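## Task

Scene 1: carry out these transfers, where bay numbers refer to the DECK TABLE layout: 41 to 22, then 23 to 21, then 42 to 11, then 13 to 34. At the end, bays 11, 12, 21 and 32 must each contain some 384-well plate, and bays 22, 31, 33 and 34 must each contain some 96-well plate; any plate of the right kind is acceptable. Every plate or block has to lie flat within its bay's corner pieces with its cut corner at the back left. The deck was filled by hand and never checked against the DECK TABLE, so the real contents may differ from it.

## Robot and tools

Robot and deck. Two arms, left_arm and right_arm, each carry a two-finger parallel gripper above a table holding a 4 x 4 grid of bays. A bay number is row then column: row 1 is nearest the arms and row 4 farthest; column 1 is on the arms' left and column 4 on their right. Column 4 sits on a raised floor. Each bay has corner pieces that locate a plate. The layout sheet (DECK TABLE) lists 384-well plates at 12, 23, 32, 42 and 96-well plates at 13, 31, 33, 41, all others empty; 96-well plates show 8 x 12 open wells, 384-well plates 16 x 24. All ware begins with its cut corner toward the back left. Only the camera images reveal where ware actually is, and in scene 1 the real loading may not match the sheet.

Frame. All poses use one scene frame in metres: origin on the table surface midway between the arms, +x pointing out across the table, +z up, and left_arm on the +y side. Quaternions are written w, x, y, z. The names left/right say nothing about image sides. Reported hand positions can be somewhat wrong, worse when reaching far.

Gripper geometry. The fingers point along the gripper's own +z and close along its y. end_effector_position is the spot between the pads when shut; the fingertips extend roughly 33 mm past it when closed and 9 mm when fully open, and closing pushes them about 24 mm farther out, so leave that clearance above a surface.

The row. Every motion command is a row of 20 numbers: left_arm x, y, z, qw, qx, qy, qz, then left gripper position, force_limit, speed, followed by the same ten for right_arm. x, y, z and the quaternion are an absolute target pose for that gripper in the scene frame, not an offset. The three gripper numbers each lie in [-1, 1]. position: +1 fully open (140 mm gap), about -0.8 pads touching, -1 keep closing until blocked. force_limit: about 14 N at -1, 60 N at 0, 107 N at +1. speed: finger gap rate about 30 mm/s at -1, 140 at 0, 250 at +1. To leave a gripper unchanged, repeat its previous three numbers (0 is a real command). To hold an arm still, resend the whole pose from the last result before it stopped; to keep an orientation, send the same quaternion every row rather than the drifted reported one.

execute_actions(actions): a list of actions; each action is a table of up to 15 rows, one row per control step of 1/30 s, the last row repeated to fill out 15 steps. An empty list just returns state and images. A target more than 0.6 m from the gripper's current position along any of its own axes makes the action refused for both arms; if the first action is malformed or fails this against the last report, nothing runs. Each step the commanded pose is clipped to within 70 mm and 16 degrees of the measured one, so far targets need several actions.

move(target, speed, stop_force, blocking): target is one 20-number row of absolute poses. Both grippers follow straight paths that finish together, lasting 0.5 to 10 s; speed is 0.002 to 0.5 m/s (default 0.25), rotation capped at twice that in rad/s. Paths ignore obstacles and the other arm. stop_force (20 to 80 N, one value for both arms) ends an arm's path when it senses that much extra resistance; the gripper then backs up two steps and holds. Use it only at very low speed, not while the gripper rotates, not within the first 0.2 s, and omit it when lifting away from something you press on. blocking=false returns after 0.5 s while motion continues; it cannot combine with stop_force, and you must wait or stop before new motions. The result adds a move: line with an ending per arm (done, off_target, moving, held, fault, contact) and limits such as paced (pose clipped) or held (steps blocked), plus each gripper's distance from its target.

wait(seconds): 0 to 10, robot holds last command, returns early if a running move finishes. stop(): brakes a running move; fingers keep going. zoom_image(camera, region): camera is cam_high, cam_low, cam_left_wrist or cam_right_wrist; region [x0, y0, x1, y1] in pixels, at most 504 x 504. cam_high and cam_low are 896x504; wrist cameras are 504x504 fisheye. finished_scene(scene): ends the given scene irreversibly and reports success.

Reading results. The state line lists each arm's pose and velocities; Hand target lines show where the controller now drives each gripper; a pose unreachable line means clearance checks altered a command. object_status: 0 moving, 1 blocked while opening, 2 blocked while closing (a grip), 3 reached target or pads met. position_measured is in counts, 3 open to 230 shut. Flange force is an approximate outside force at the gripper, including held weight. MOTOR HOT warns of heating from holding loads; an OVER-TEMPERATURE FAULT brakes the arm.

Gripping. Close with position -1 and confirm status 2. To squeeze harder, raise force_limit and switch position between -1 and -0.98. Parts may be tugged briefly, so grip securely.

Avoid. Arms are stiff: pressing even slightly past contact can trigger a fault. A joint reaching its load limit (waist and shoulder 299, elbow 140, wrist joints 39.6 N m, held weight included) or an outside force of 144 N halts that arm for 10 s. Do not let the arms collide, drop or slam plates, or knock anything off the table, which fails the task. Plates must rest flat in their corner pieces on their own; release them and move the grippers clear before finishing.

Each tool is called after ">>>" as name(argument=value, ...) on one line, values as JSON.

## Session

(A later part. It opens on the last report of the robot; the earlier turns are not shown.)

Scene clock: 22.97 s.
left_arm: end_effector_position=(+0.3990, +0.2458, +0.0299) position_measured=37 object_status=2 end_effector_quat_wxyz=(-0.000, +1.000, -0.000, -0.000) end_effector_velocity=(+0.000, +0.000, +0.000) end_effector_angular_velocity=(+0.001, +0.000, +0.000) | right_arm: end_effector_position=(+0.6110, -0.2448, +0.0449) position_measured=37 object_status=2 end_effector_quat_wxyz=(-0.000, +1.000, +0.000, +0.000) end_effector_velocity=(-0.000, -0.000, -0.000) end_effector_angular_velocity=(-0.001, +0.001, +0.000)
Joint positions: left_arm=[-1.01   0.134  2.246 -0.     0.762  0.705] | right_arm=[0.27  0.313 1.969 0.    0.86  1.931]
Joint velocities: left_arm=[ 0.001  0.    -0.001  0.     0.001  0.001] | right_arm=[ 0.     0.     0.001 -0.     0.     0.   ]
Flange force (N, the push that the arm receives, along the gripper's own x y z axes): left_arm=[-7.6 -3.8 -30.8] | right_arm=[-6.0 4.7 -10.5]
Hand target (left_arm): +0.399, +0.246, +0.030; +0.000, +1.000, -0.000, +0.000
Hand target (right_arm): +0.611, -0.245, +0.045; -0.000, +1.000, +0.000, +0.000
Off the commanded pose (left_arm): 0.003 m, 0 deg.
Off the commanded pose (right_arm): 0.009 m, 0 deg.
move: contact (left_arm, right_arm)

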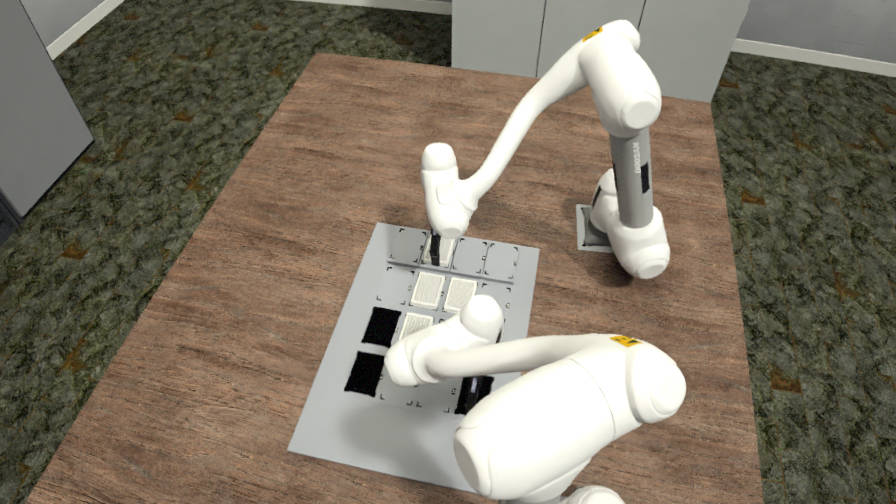

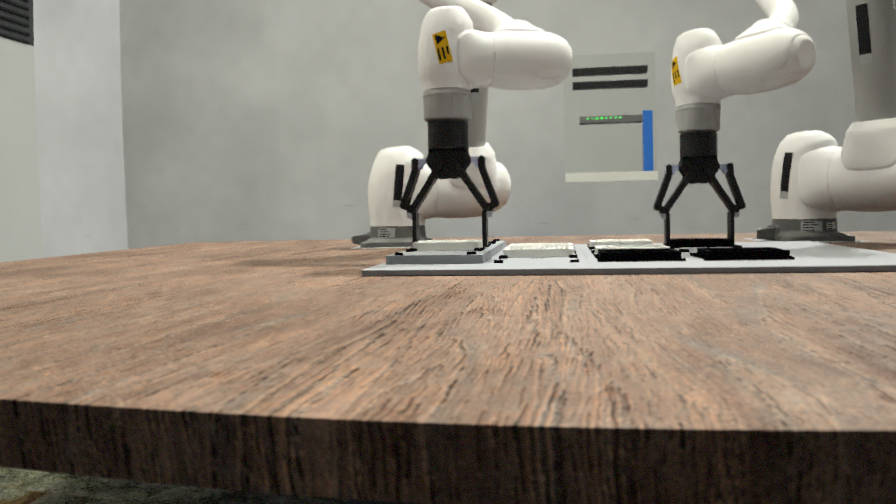

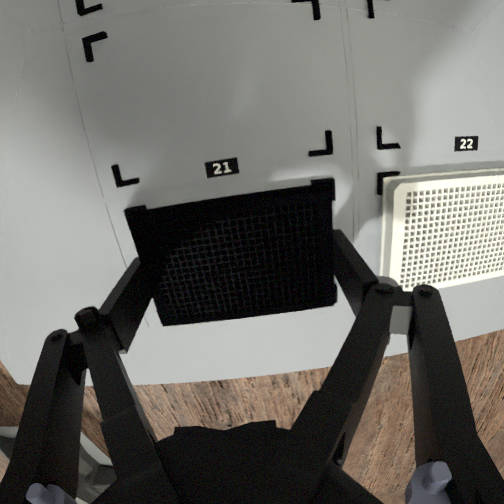

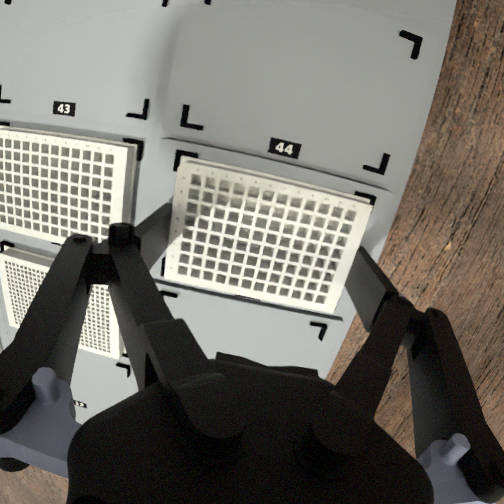

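>>> move(target=[0.399,0.2458,0.031,0,1,0,0,1,-0.5,0,0.611,-0.2448,0.046,0,1,0,0,1,-0.5,0], speed=0.03)

>>> move(target=[0.399,0.2458,0.06,0,1,0,0,1,-0.5,0,0.611,-0.2448,0.075,0,1,0,0,1,-0.5,0], speed=0.15)

>>> move(target=[0.720,0.2458,0.045,0,1,0,0,1,-0.5,0,0.5037,-0.081,0.06,0,1,0,0,1,-0.5,0], speed=0.35)

Scene clock: 24.50 s.
left_arm: end_effector_position=(+0.3990, +0.2458, +0.0310) position_measured=3 object_status=3 end_effector_quat_wxyz=(+0.000, +1.000, -0.000, -0.000) end_effector_velocity=(+0.000, +0.000, -0.000) end_effector_angular_velocity=(+0.001, +0.000, +0.002) | right_arm: end_effector_position=(+0.6110, -0.2448, +0.0460) position_measured=3 object_status=3 end_effector_quat_wxyz=(-0.000, +1.000, +0.000, -0.000) end_effector_velocity=(-0.001, -0.000, -0.001) end_effector_angular_velocity=(-0.001, +0.002, +0.001)
Joint positions: left_arm=[-1.01   0.132  2.245 -0.     0.764  0.705] | right_arm=[0.27  0.312 1.968 0.    0.862 1.931]
Joint velocities: left_arm=[ 0.001  0.001 -0.     0.    -0.    -0.001] | right_arm=[ 0.     0.001  0.001 -0.     0.    -0.   ]
Flange force (N, the push that the arm receives, along the gripper's own x y z axes): left_arm=[-8.8 5.8 0.8] | right_arm=[-4.1 8.5 -2.4]
Hand target (left_arm): +0.399, +0.246, +0.031; -0.000, +1.000, +0.000, +0.000
Hand target (right_arm): +0.611, -0.245, +0.046; -0.000, +1.000, +0.000, -0.000
Off the commanded pose (left_arm): 0.000 m, 0 deg.
Off the commanded pose (right_arm): 0.000 m, 0 deg.
move: done

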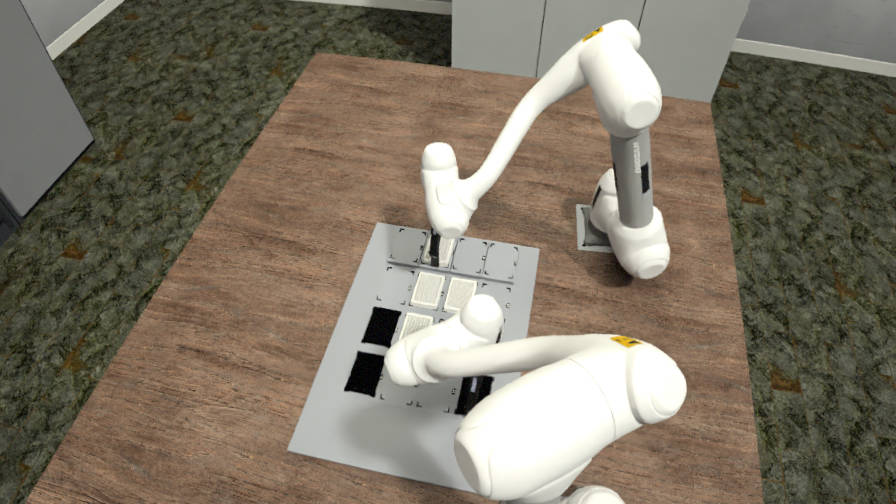

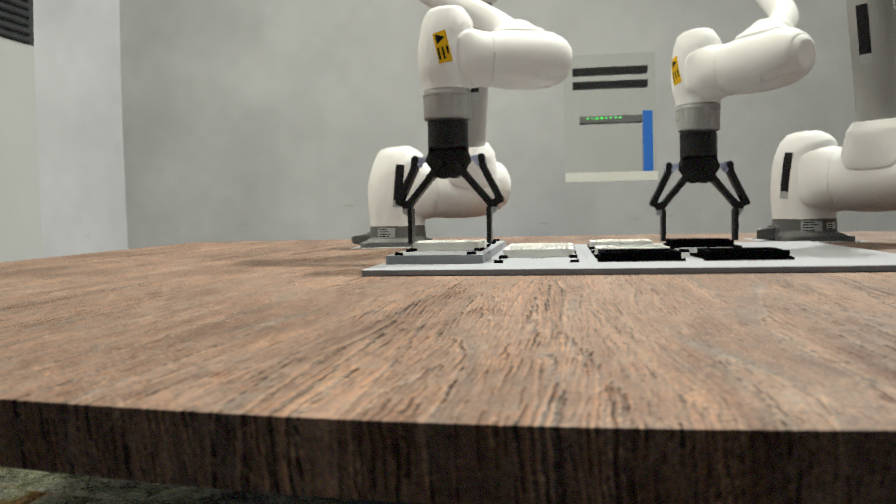

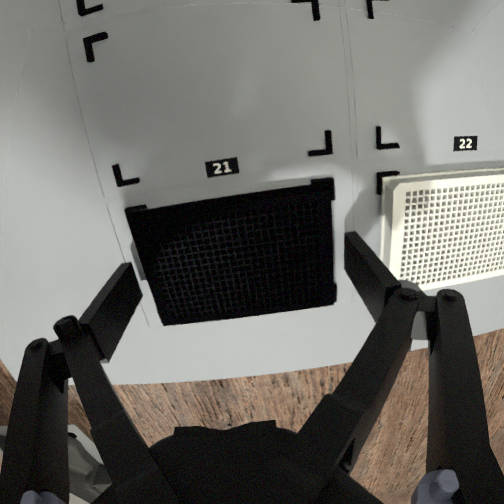

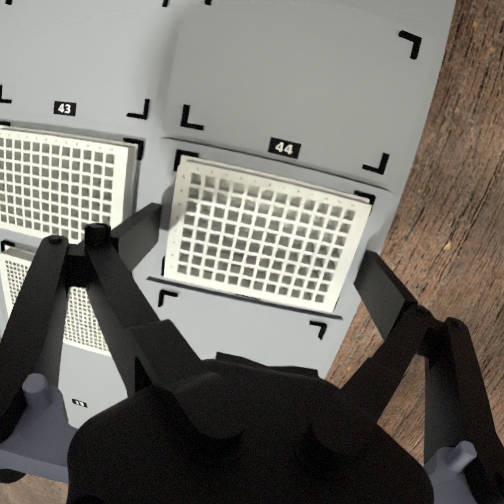

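Scene clock: 25.20 s.
left_arm: end_effector_position=(+0.3990, +0.2458, +0.0600) position_measured=3 object_status=3 end_effector_quat_wxyz=(-0.000, +1.000, +0.000, +0.000) end_effector_velocity=(+0.000, +0.000, +0.000) end_effector_angular_velocity=(-0.000, -0.000, +0.000) | right_arm: end_effector_position=(+0.6109, -0.2448, +0.0750) position_measured=3 object_status=3 end_effector_quat_wxyz=(+0.000, +1.000, +0.000, -0.000) end_effector_velocity=(+0.000, +0.000, +0.000) end_effector_angular_velocity=(+0.000, -0.000, -0.000)
Joint positions: left_arm=[-1.01   0.091  2.221  0.     0.83   0.705] | right_arm=[0.27  0.28  1.946 0.    0.915 1.931]
Joint velocities: left_arm=[ 0.    -0.    -0.     0.     0.001 -0.   ] | right_arm=[ 0. -0. -0.  0.  0.  0.]
Flange force (N, the push that the arm receives, along the gripper's own x y z axes): left_arm=[6.7 2.3 1.9] | right_arm=[-5.2 7.0 -5.9]
Hand target (left_arm): +0.399, +0.246, +0.060; -0.000, +1.000, +0.000, +0.000
Hand target (right_arm): +0.611, -0.245, +0.075; -0.000, +1.000, +0.000, -0.000
Off the commanded pose (left_arm): 0.000 m, 0 deg.
Off the commanded pose (right_arm): 0.000 m, 0 deg.
move: done

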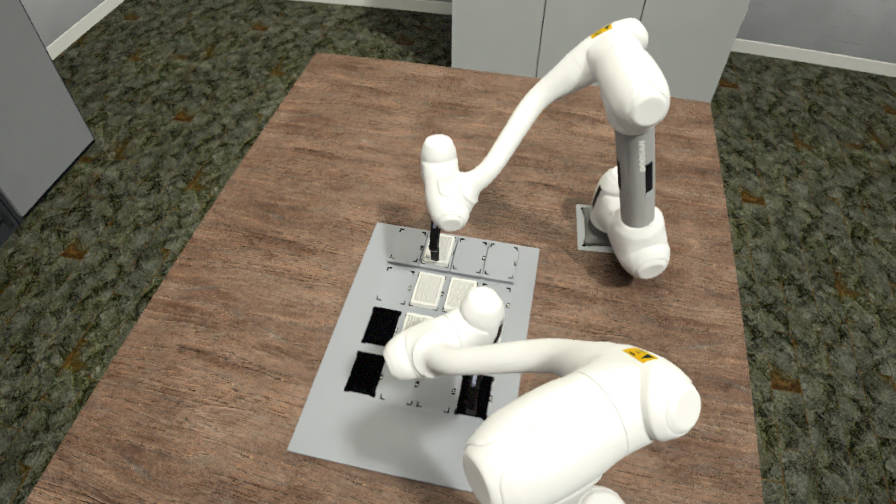

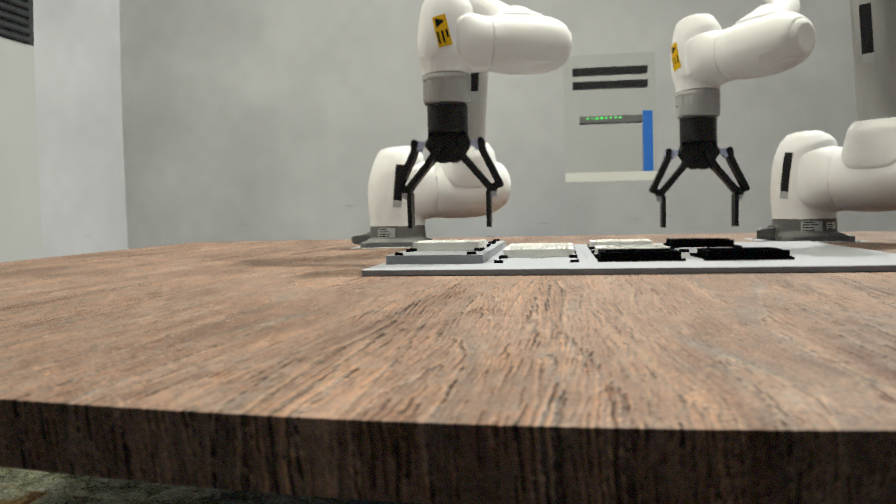

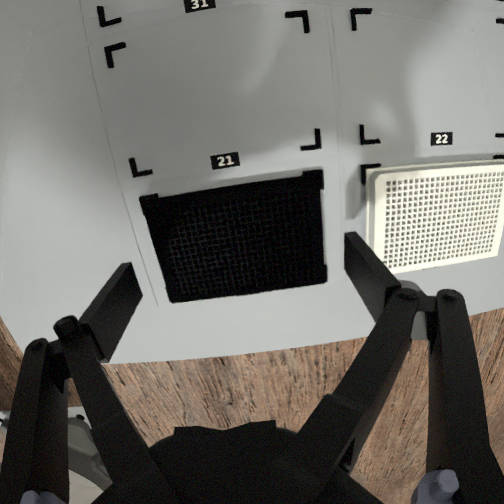

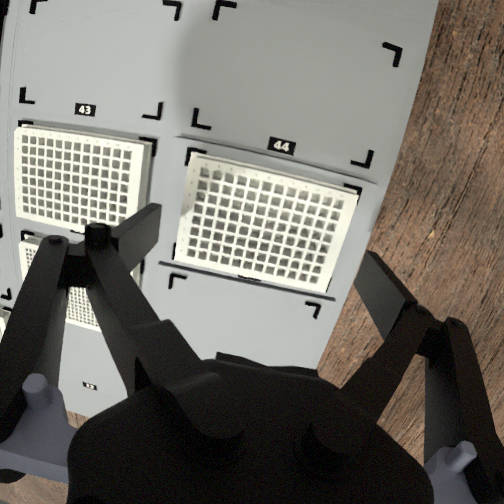

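Scene clock: 26.53 s.
left_arm: end_effector_position=(+0.7199, +0.2459, +0.0450) position_measured=3 object_status=3 end_effector_quat_wxyz=(-0.000, +1.000, +0.000, -0.000) end_effector_velocity=(+0.001, +0.000, -0.000) end_effector_angular_velocity=(-0.000, -0.001, +0.001) | right_arm: end_effector_position=(+0.5033, -0.0809, +0.0600) position_measured=3 object_status=3 end_effector_quat_wxyz=(-0.000, +1.000, +0.000, -0.000) end_effector_velocity=(-0.000, +0.000, -0.000) end_effector_angular_velocity=(-0.000, -0.000, +0.001)
Joint positions: left_arm=[-0.666  0.466  1.733  0.     0.942  1.049] | right_arm=[0.589 0.295 1.96  0.001 0.887 2.25 ]
Joint velocities: left_arm=[ 0.001  0.    -0.001  0.001 -0.001 -0.001] | right_arm=[ 0.001 -0.     0.    -0.001  0.     0.   ]
Flange force (N, the push that the arm receives, along the gripper's own x y z axes): left_arm=[-1.9 -5.6 -1.1] | right_arm=[-6.0 9.0 -6.6]
Hand target (left_arm): +0.720, +0.246, +0.045; -0.000, +1.000, +0.000, -0.000
Hand target (right_arm): +0.503, -0.081, +0.060; -0.000, +1.000, -0.000, -0.000
Off the commanded pose (left_arm): 0.000 m, 0 deg.
Off the commanded pose (right_arm): 0.000 m, 0 deg.
move: done

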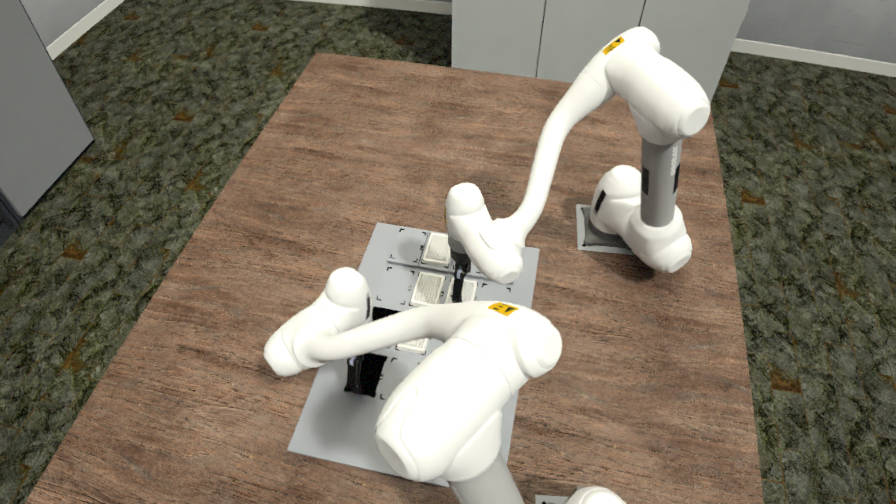

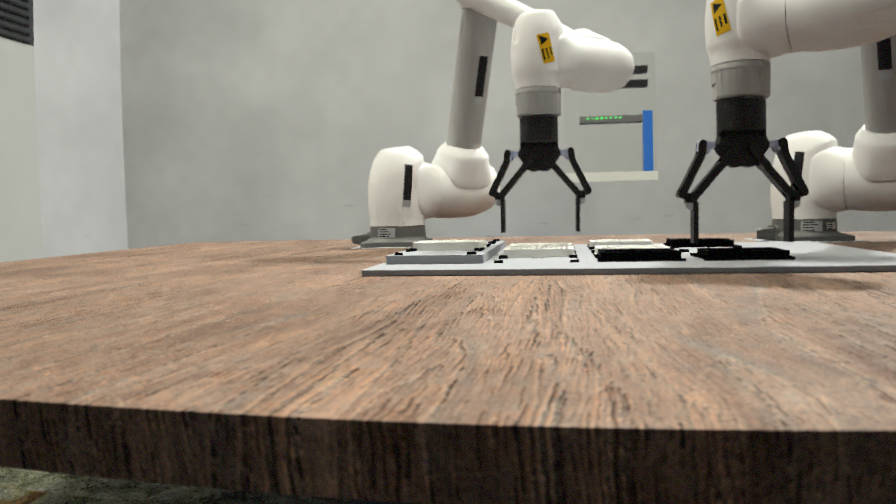

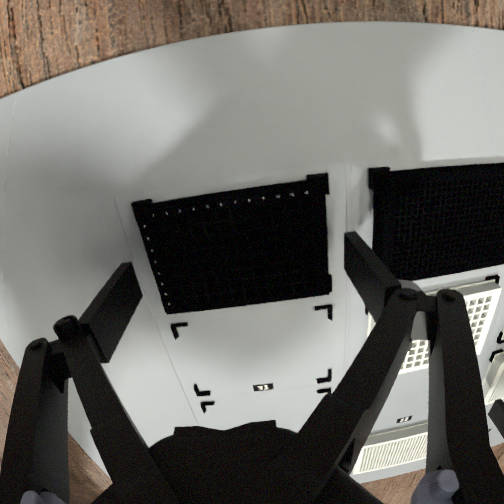

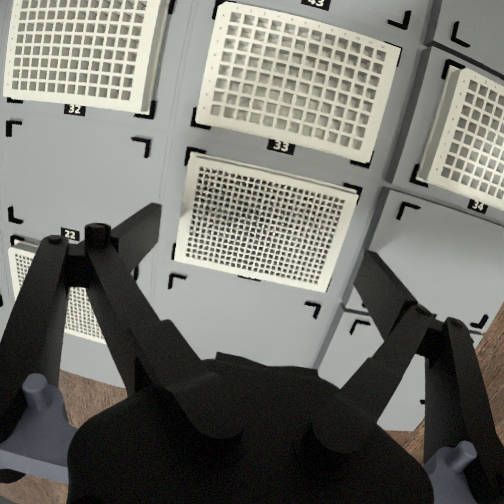

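>>> execute_actions(actions=[[[0.720,0.2458,0.030,0,1,0,0,1,-0.5,0,0.5037,-0.081,0.030,0,1,0,0,1,-0.5,0]],[[0.720,0.2458,0.030,0,1,0,0,-1,-0.5,-0.7,0.5037,-0.081,0.030,0,1,0,0,-1,-0.5,-0.7]]])

Scene clock: 28.00 s.
left_arm: end_effector_position=(+0.7201, +0.2457, +0.0303) position_measured=34 object_status=0 end_effector_quat_wxyz=(+0.000, +1.000, -0.000, +0.000) end_effector_velocity=(-0.000, +0.002, -0.000) end_effector_angular_velocity=(+0.002, +0.002, +0.001) | right_arm: end_effector_position=(+0.5038, -0.0809, +0.0301) position_measured=36 object_status=0 end_effector_quat_wxyz=(-0.000, +1.000, -0.000, +0.000) end_effector_velocity=(-0.000, +0.001, -0.000) end_effector_angular_velocity=(-0.001, +0.000, +0.002)
Joint positions: left_arm=[-0.666  0.481  1.742  0.     0.918  1.049] | right_arm=[0.589 0.33  1.98  0.    0.832 2.251]
Joint velocities: left_arm=[ 0.002  0.001 -0.     0.     0.002  0.   ] | right_arm=[ 0.001  0.001 -0.001 -0.001  0.    -0.001]
Flange force (N, the push that the arm receives, along the gripper's own x y z axes): left_arm=[-2.4 -10.0 -30.2] | right_arm=[-9.8 4.6 -32.6]
Flange force at the end of the 1st action (N, along the gripper's axes at the end of the call): left_arm=[2.1 2.3 -0.1] | right_arm=[-3.7 7.4 -2.2]
Hand target (left_arm): +0.720, +0.246, +0.030; -0.000, +1.000, -0.000, -0.000
Hand target (right_arm): +0.504, -0.081, +0.030; -0.000, +1.000, -0.000, -0.000
Off the commanded pose (left_arm): 0.000 m, 0 deg.
Off the commanded pose (right_arm): 0.000 m, 0 deg.

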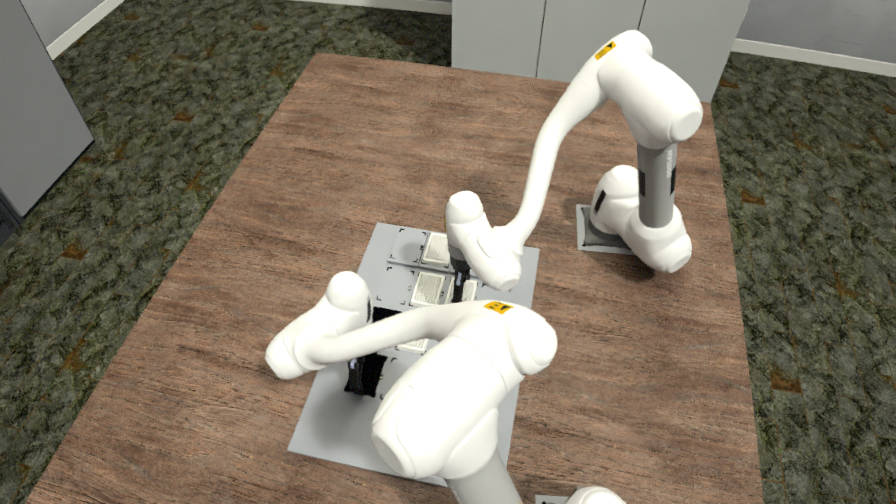

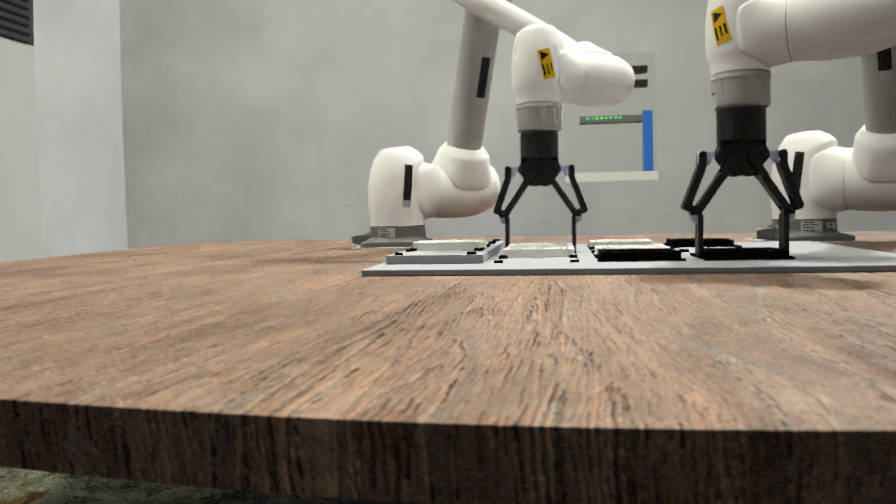

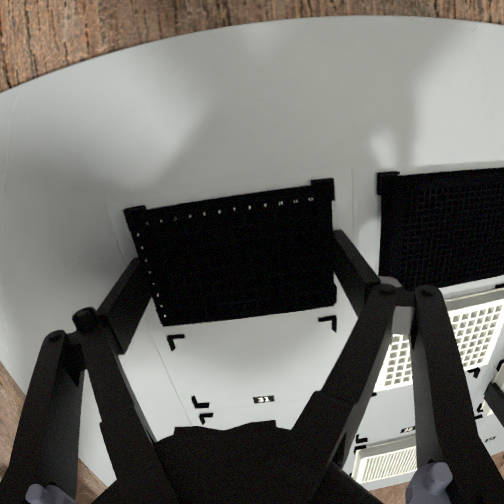

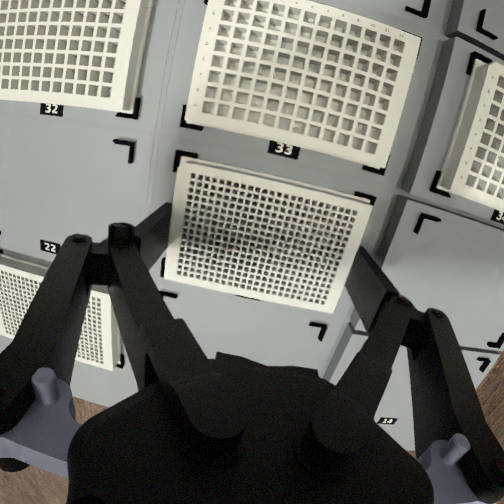

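>>> execute_actions(actions=[[[0.720,0.2458,0.045,0,1,0,0,-1,-0.5,-0.7,0.5037,-0.081,0.075,0,1,0,0,-1,-0.5,-0.7]],[[0.666,0.2458,0.044,0,1,0,0,-1,-0.5,-0.7,0.5037,-0.15,0.08,0,1,0,0,-1,-0.5,-0.7]],[[0.613,0.2458,0.041,0,1,0,0,-1,-0.5,-0.7,0.5037,-0.22,0.08,0,1,0,0,-1,-0.5,-0.7]]])

Scene clock: 29.80 s.
left_arm: end_effector_position=(+0.6130, +0.2458, +0.0410) position_measured=37 object_status=2 end_effector_quat_wxyz=(+0.000, +1.000, -0.000, -0.000) end_effector_velocity=(-0.001, -0.000, -0.001) end_effector_angular_velocity=(+0.001, +0.001, -0.000) | right_arm: end_effector_position=(+0.5038, -0.2201, +0.0799) position_measured=37 object_status=2 end_effector_quat_wxyz=(+0.000, +1.000, -0.000, +0.000) end_effector_velocity=(-0.000, +0.000, +0.000) end_effector_angular_velocity=(+0.001, -0.000, +0.000)
Joint positions: left_arm=[-0.749  0.348  1.927 -0.     0.867  0.965] | right_arm=[ 0.385  0.156  2.097 -0.     0.889  2.047]
Joint velocities: left_arm=[-0.001  0.001  0.    -0.     0.001 -0.001] | right_arm=[ 0.    -0.001 -0.     0.001  0.    -0.   ]
Flange force (N, the push that the arm receives, along the gripper's own x y z axes): left_arm=[4.5 4.1 3.0] | right_arm=[-3.7 11.1 -2.3]
Flange force at the end of the 1st action (N, along the gripper's axes at the end of the call): left_arm=[7.0 6.9 5.1] | right_arm=[-1.4 5.5 -0.1]
Flange force at the end of the 2nd action (N, along the gripper's axes at the end of the call): left_arm=[7.0 6.0 6.4] | right_arm=[-5.8 10.8 -6.0]
Hand target (left_arm): +0.613, +0.246, +0.041; +0.000, +1.000, -0.000, +0.000
Hand target (right_arm): +0.504, -0.220, +0.080; +0.000, +1.000, -0.000, +0.000
Off the commanded pose (left_arm): 0.000 m, 0 deg.
Off the commanded pose (right_arm): 0.000 m, 0 deg.

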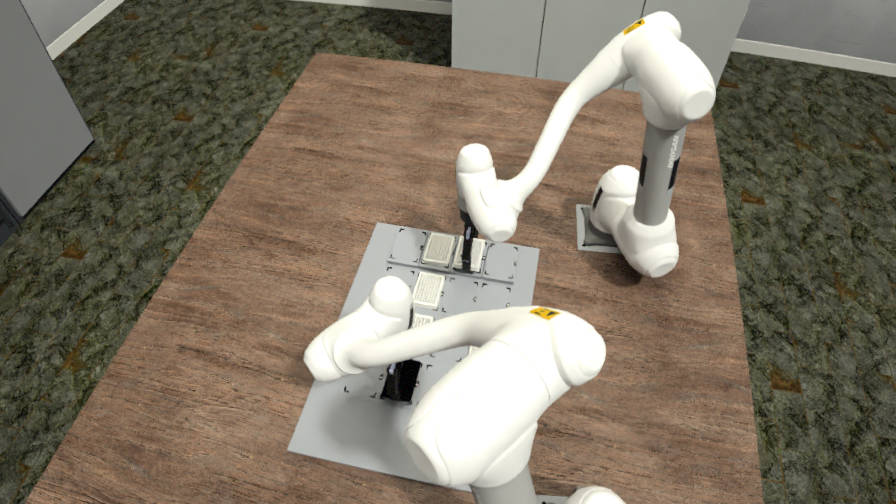

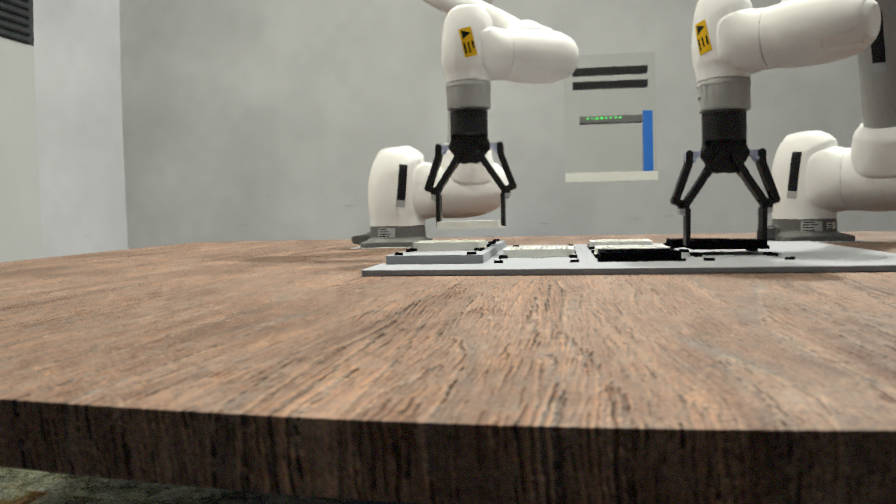

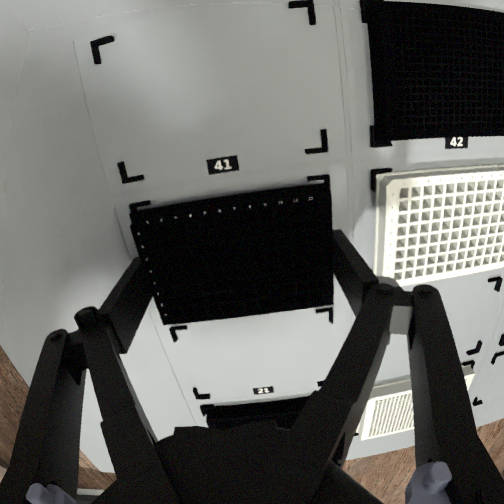

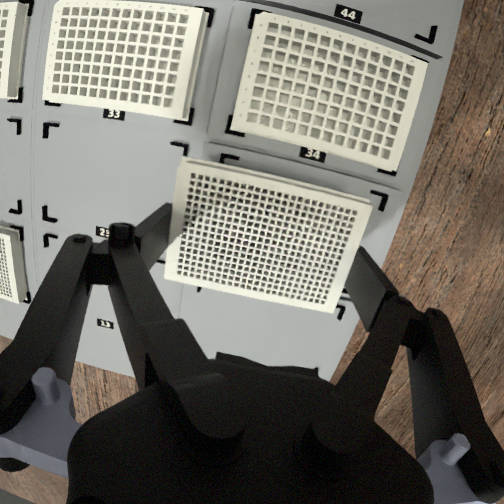

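>>> move(target=[0.613,0.2458,0.0305,0,1,0,0,-1,-0.5,-0.7,0.5037,-0.30,0.08,0,1,0,0,-1,-0.5,-0.7], speed=0.1)

>>> zoom_image(camera="cam_left_wrist", region=[100, 110, 380, 350])

Scene clock: 31.27 s.
left_arm: end_effector_position=(+0.6130, +0.2458, +0.0306) position_measured=37 object_status=2 end_effector_quat_wxyz=(+0.000, +1.000, -0.000, +0.000) end_effector_velocity=(-0.001, -0.001, -0.000) end_effector_angular_velocity=(+0.000, +0.001, -0.001) | right_arm: end_effector_position=(+0.5039, -0.3002, +0.0800) position_measured=37 object_status=2 end_effector_quat_wxyz=(+0.000, +1.000, +0.000, +0.000) end_effector_velocity=(+0.001, +0.001, +0.001) end_effector_angular_velocity=(+0.003, -0.001, -0.002)
Joint positions: left_arm=[-0.749  0.36   1.934  0.     0.848  0.965] | right_arm=[ 0.242  0.103  2.16  -0.001  0.879  1.904]
Joint velocities: left_arm=[-0.002  0.     0.    -0.001  0.001 -0.   ] | right_arm=[-0.    -0.001 -0.001  0.003 -0.    -0.   ]
Flange force (N, the push that the arm receives, along the gripper's own x y z axes): left_arm=[0.2 -3.5 -27.4] | right_arm=[-6.1 8.0 -4.5]
Hand target (left_arm): +0.613, +0.246, +0.031; +0.000, +1.000, -0.000, -0.000
Hand target (right_arm): +0.504, -0.300, +0.080; +0.000, +1.000, -0.000, +0.000
Off the commanded pose (left_arm): 0.000 m, 0 deg.
Off the commanded pose (right_arm): 0.000 m, 0 deg.
move: done

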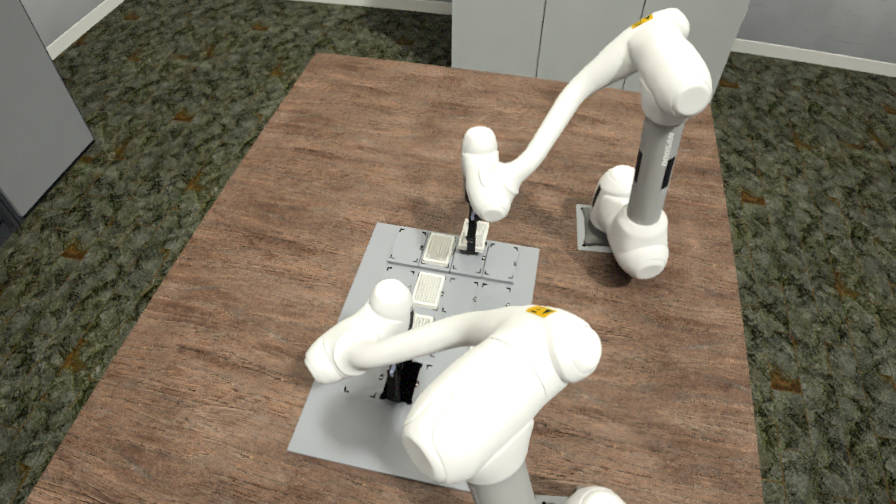

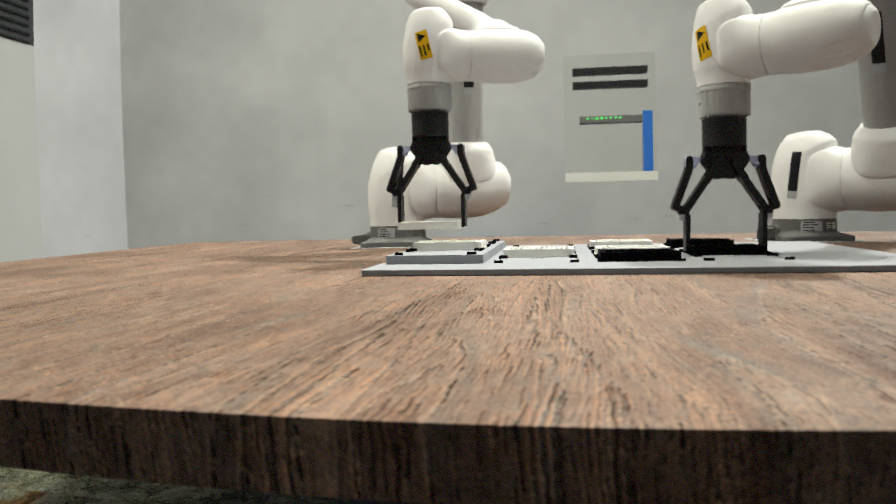

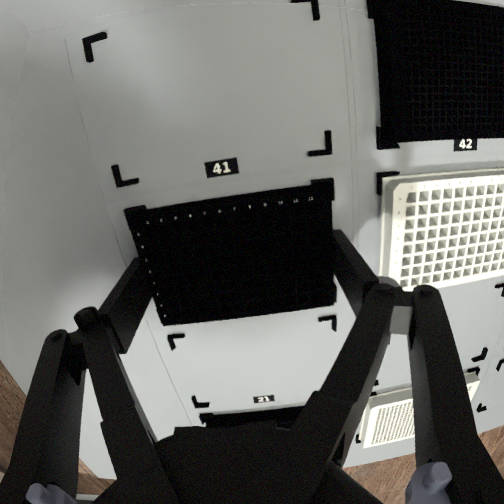

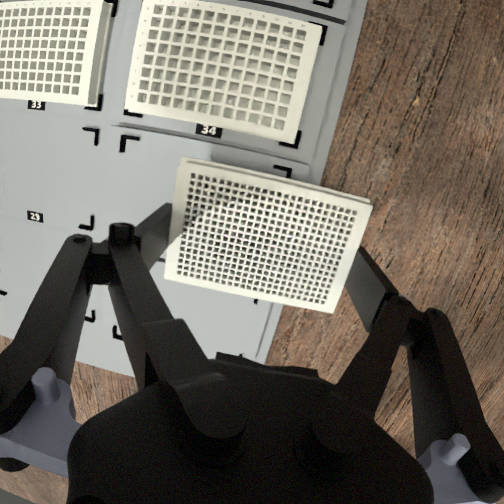

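Region (100, 110, 380, 350) of cam_left_wrist's 504x504 image, scaled by 1.800, with more detail than that image has; it fills the top 432 rows of this view, and the rest is white.

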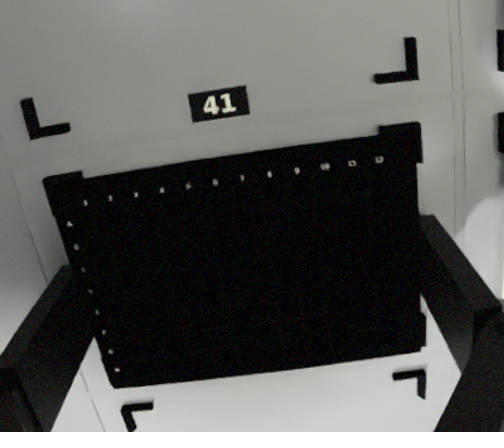

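>>> execute_actions(actions=[[[0.613,0.2458,0.031,0,1,0,0,1,-0.5,0,0.5037,-0.30,0.08,0,1,0,0,-1,-0.5,-0.7]],[[0.613,0.2458,0.05,0,1,0,0,1,-0.5,0,0.5037,-0.30,0.08,0,1,0,0,-1,-0.5,-0.7]],[[0.613,0.16,0.05,0,1,0,0,1,-0.5,0,0.5037,-0.30,0.08,0,1,0,0,-1,-0.5,-0.7]],[[0.613,0.082,0.045,0,1,0,0,1,-0.5,0,0.5037,-0.30,0.08,0,1,0,0,-1,-0.5,-0.7]]])

Scene clock: 34.70 s.
left_arm: end_effector_position=(+0.6130, +0.0820, +0.0450) position_measured=3 object_status=3 end_effector_quat_wxyz=(+0.000, +1.000, +0.000, +0.000) end_effector_velocity=(-0.000, -0.000, -0.000) end_effector_angular_velocity=(+0.001, +0.000, +0.000) | right_arm: end_effector_position=(+0.5037, -0.3000, +0.0800) position_measured=37 object_status=2 end_effector_quat_wxyz=(-0.000, +1.000, +0.000, -0.000) end_effector_velocity=(-0.000, -0.000, -0.001) end_effector_angular_velocity=(-0.001, +0.001, -0.000)
Joint positions: left_arm=[-0.932  0.474  1.721 -0.     0.947  0.782] | right_arm=[0.242 0.103 2.16  0.    0.879 1.903]
Joint velocities: left_arm=[-0.001  0.    -0.     0.001  0.001 -0.001] | right_arm=[-0.     0.001  0.    -0.001  0.     0.001]
Flange force (N, the push that the arm receives, along the gripper's own x y z axes): left_arm=[4.1 2.8 1.4] | right_arm=[-5.0 4.4 -1.5]
Flange force at the end of the 1st action (N, along the gripper's axes at the end of the call): left_arm=[8.1 -0.9 1.8] | right_arm=[-6.8 4.4 -1.6]
Flange force at the end of the 2nd action (N, along the gripper's axes at the end of the call): left_arm=[0.5 5.4 -1.4] | right_arm=[-4.8 8.1 -1.1]
Flange force at the end of the 3rd action (N, along the gripper's axes at the end of the call): left_arm=[0.7 3.5 1.8] | right_arm=[0.7 12.3 -1.1]
Hand target (left_arm): +0.613, +0.082, +0.045; +0.000, +1.000, +0.000, +0.000
Hand target (right_arm): +0.504, -0.300, +0.080; -0.000, +1.000, +0.000, +0.000
Off the commanded pose (left_arm): 0.000 m, 0 deg.
Off the commanded pose (right_arm): 0.000 m, 0 deg.

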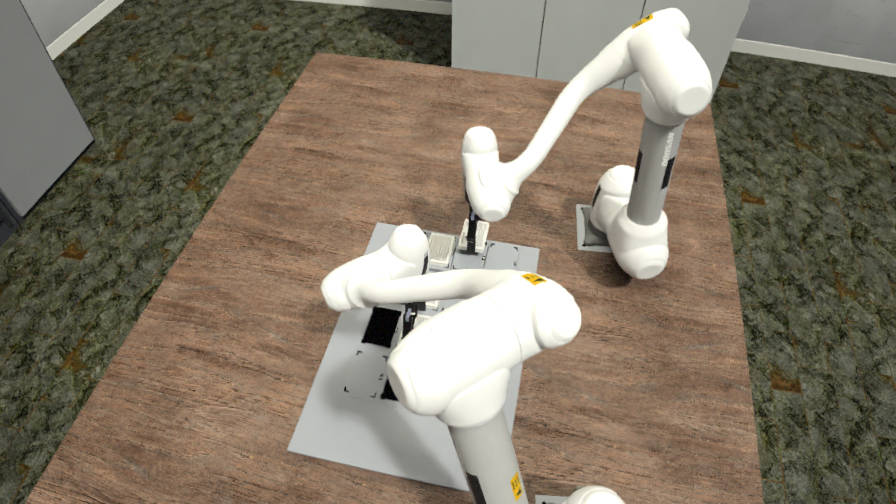

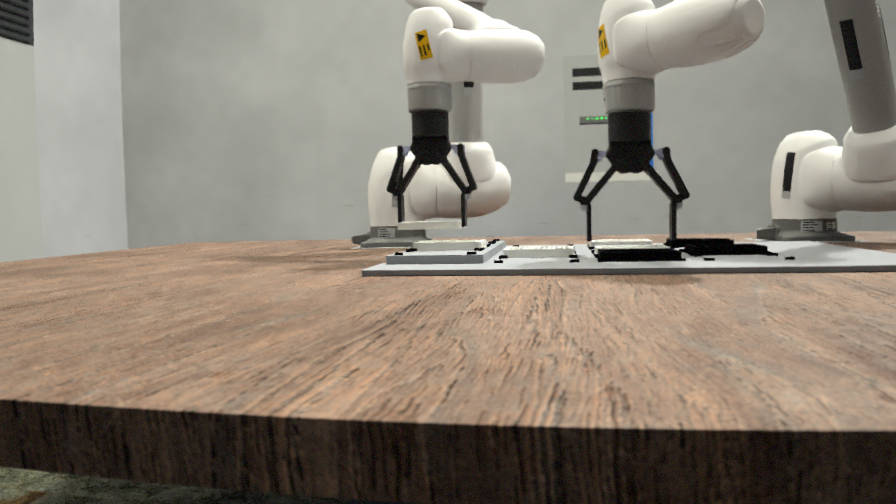

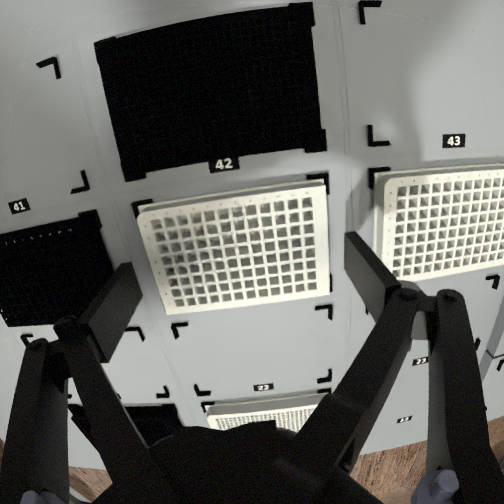

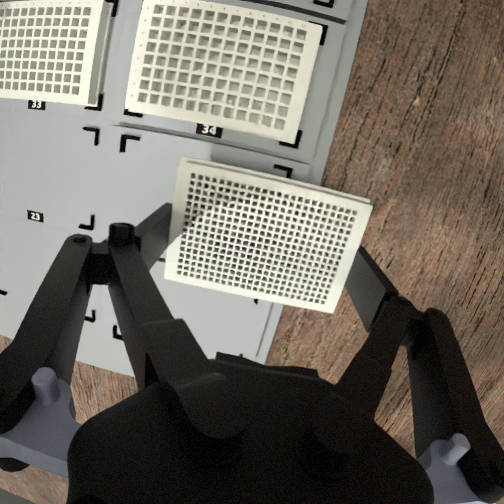

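>>> execute_actions(actions=[[[0.613,0.082,0.031,0,1,0,0,1,-0.5,0,0.5037,-0.30,0.08,0,1,0,0,-1,-0.5,-0.7]],[[0.613,0.082,0.031,0,1,0,0,-1,-0.5,-0.4,0.5037,-0.30,0.08,0,1,0,0,-1,-0.5,-0.7]],[[0.613,0.082,0.031,0,1,0,0,-1,-0.5,-0.4,0.5037,-0.30,0.08,0,1,0,0,-1,-0.5,-0.7],[0.613,0.082,0.031,0,1,0,0,-1,-0.5,-0.4,0.5037,-0.30,0.08,0,1,0,0,-1,-0.5,-0.7],[0.613,0.082,0.031,0,1,0,0,-1,-0.5,-0.4,0.5037,-0.30,0.08,0,1,0,0,-1,-0.5,-0.7],[0.613,0.082,0.045,0,1,0,0,-1,-0.5,-0.4,0.5037,-0.30,0.08,0,1,0,0,-1,-0.5,-0.7]],[[0.56,0.082,0.045,0,1,0,0,-1,-0.5,-0.4,0.5037,-0.30,0.08,0,1,0,0,-1,-0.5,-0.7]],[[0.506,0.082,0.042,0,1,0,0,-1,-0.5,-0.4,0.5037,-0.30,0.08,0,1,0,0,-1,-0.5,-0.7]]])

Scene clock: 37.73 s.
left_arm: end_effector_position=(+0.5060, +0.0820, +0.0420) position_measured=37 object_status=2 end_effector_quat_wxyz=(+0.000, +1.000, -0.000, -0.000) end_effector_velocity=(+0.000, +0.000, -0.000) end_effector_angular_velocity=(-0.000, +0.000, +0.001) | right_arm: end_effector_position=(+0.5037, -0.3000, +0.0800) position_measured=37 object_status=2 end_effector_quat_wxyz=(+0.000, +1.000, +0.000, -0.000) end_effector_velocity=(-0.001, -0.001, -0.000) end_effector_angular_velocity=(-0.001, +0.001, -0.000)
Joint positions: left_arm=[-1.047  0.379  1.878 -0.     0.885  0.668] | right_arm=[ 0.242  0.103  2.16  -0.     0.879  1.903]
Joint velocities: left_arm=[ 0.001  0.     0.    -0.001 -0.001  0.   ] | right_arm=[-0.001  0.     0.001 -0.     0.    -0.   ]
Flange force (N, the push that the arm receives, along the gripper's own x y z axes): left_arm=[0.2 7.3 2.4] | right_arm=[-2.9 6.5 -1.7]
Flange force at the end of the 1st action (N, along the gripper's axes at the end of the call): left_arm=[-0.9 1.4 0.2] | right_arm=[-5.2 6.3 -3.3]
Flange force at the end of the 2nd action (N, along the gripper's axes at the end of the call): left_arm=[0.0 1.3 -15.5] | right_arm=[-4.4 10.0 -3.7]
Flange force at the end of the 3rd action (N, along the gripper's axes at the end of the call): left_arm=[4.4 0.7 0.5] | right_arm=[-5.6 6.9 -4.5]
Flange force at the end of the 4th action (N, along the gripper's axes at the end of the call): left_arm=[0.7 0.7 1.4] | right_arm=[-5.6 3.9 -5.0]
Hand target (left_arm): +0.506, +0.082, +0.042; +0.000, +1.000, -0.000, -0.000
Hand target (right_arm): +0.504, -0.300, +0.080; -0.000, +1.000, +0.000, +0.000
Off the commanded pose (left_arm): 0.000 m, 0 deg.
Off the commanded pose (right_arm): 0.000 m, 0 deg.

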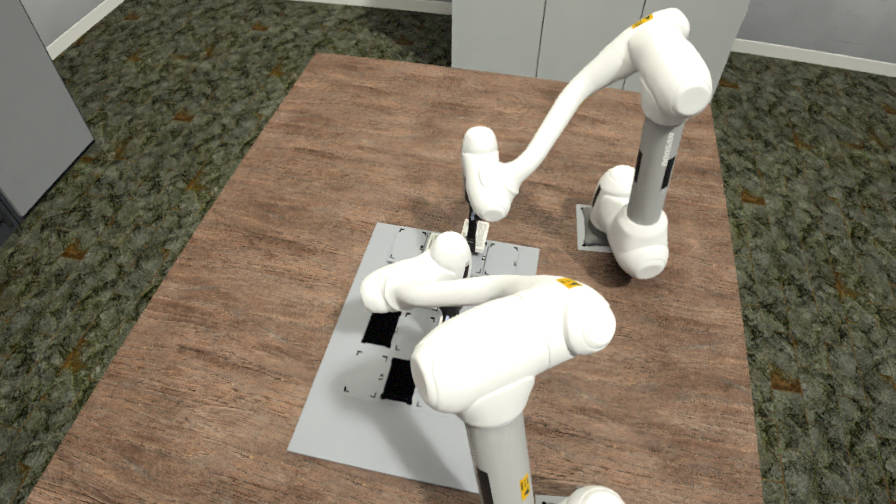

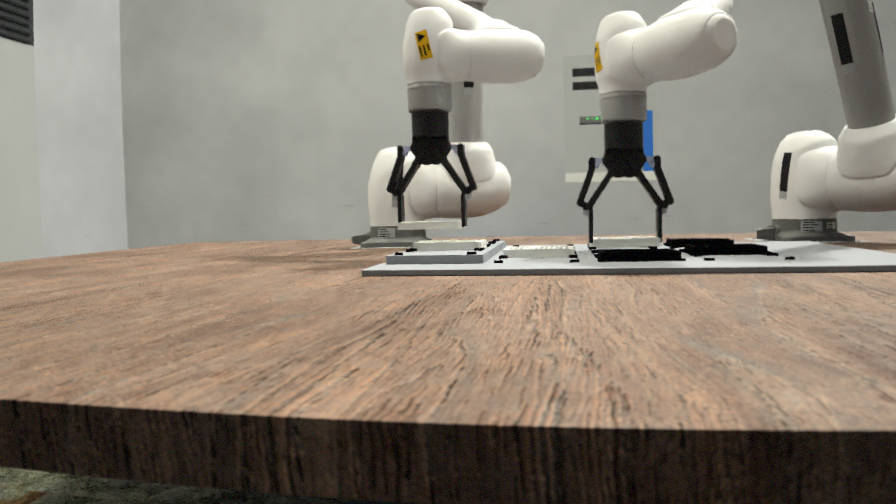

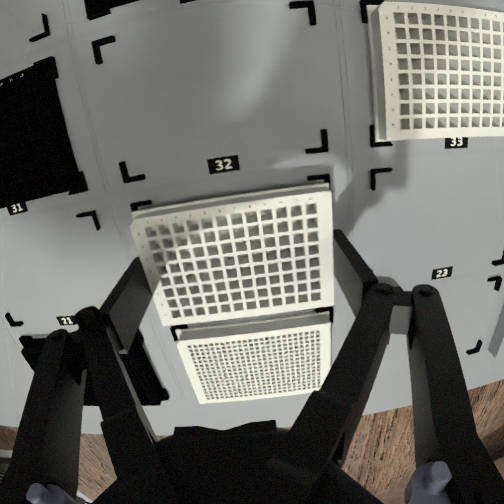

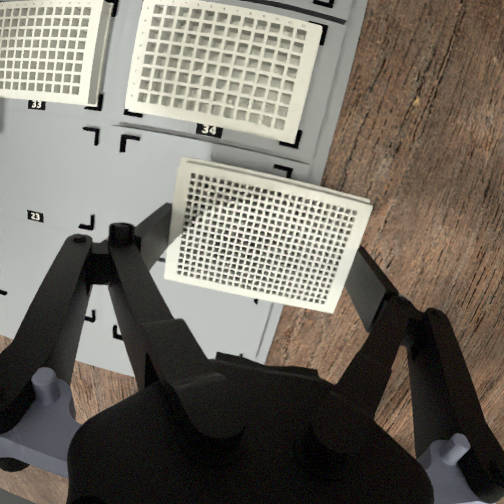

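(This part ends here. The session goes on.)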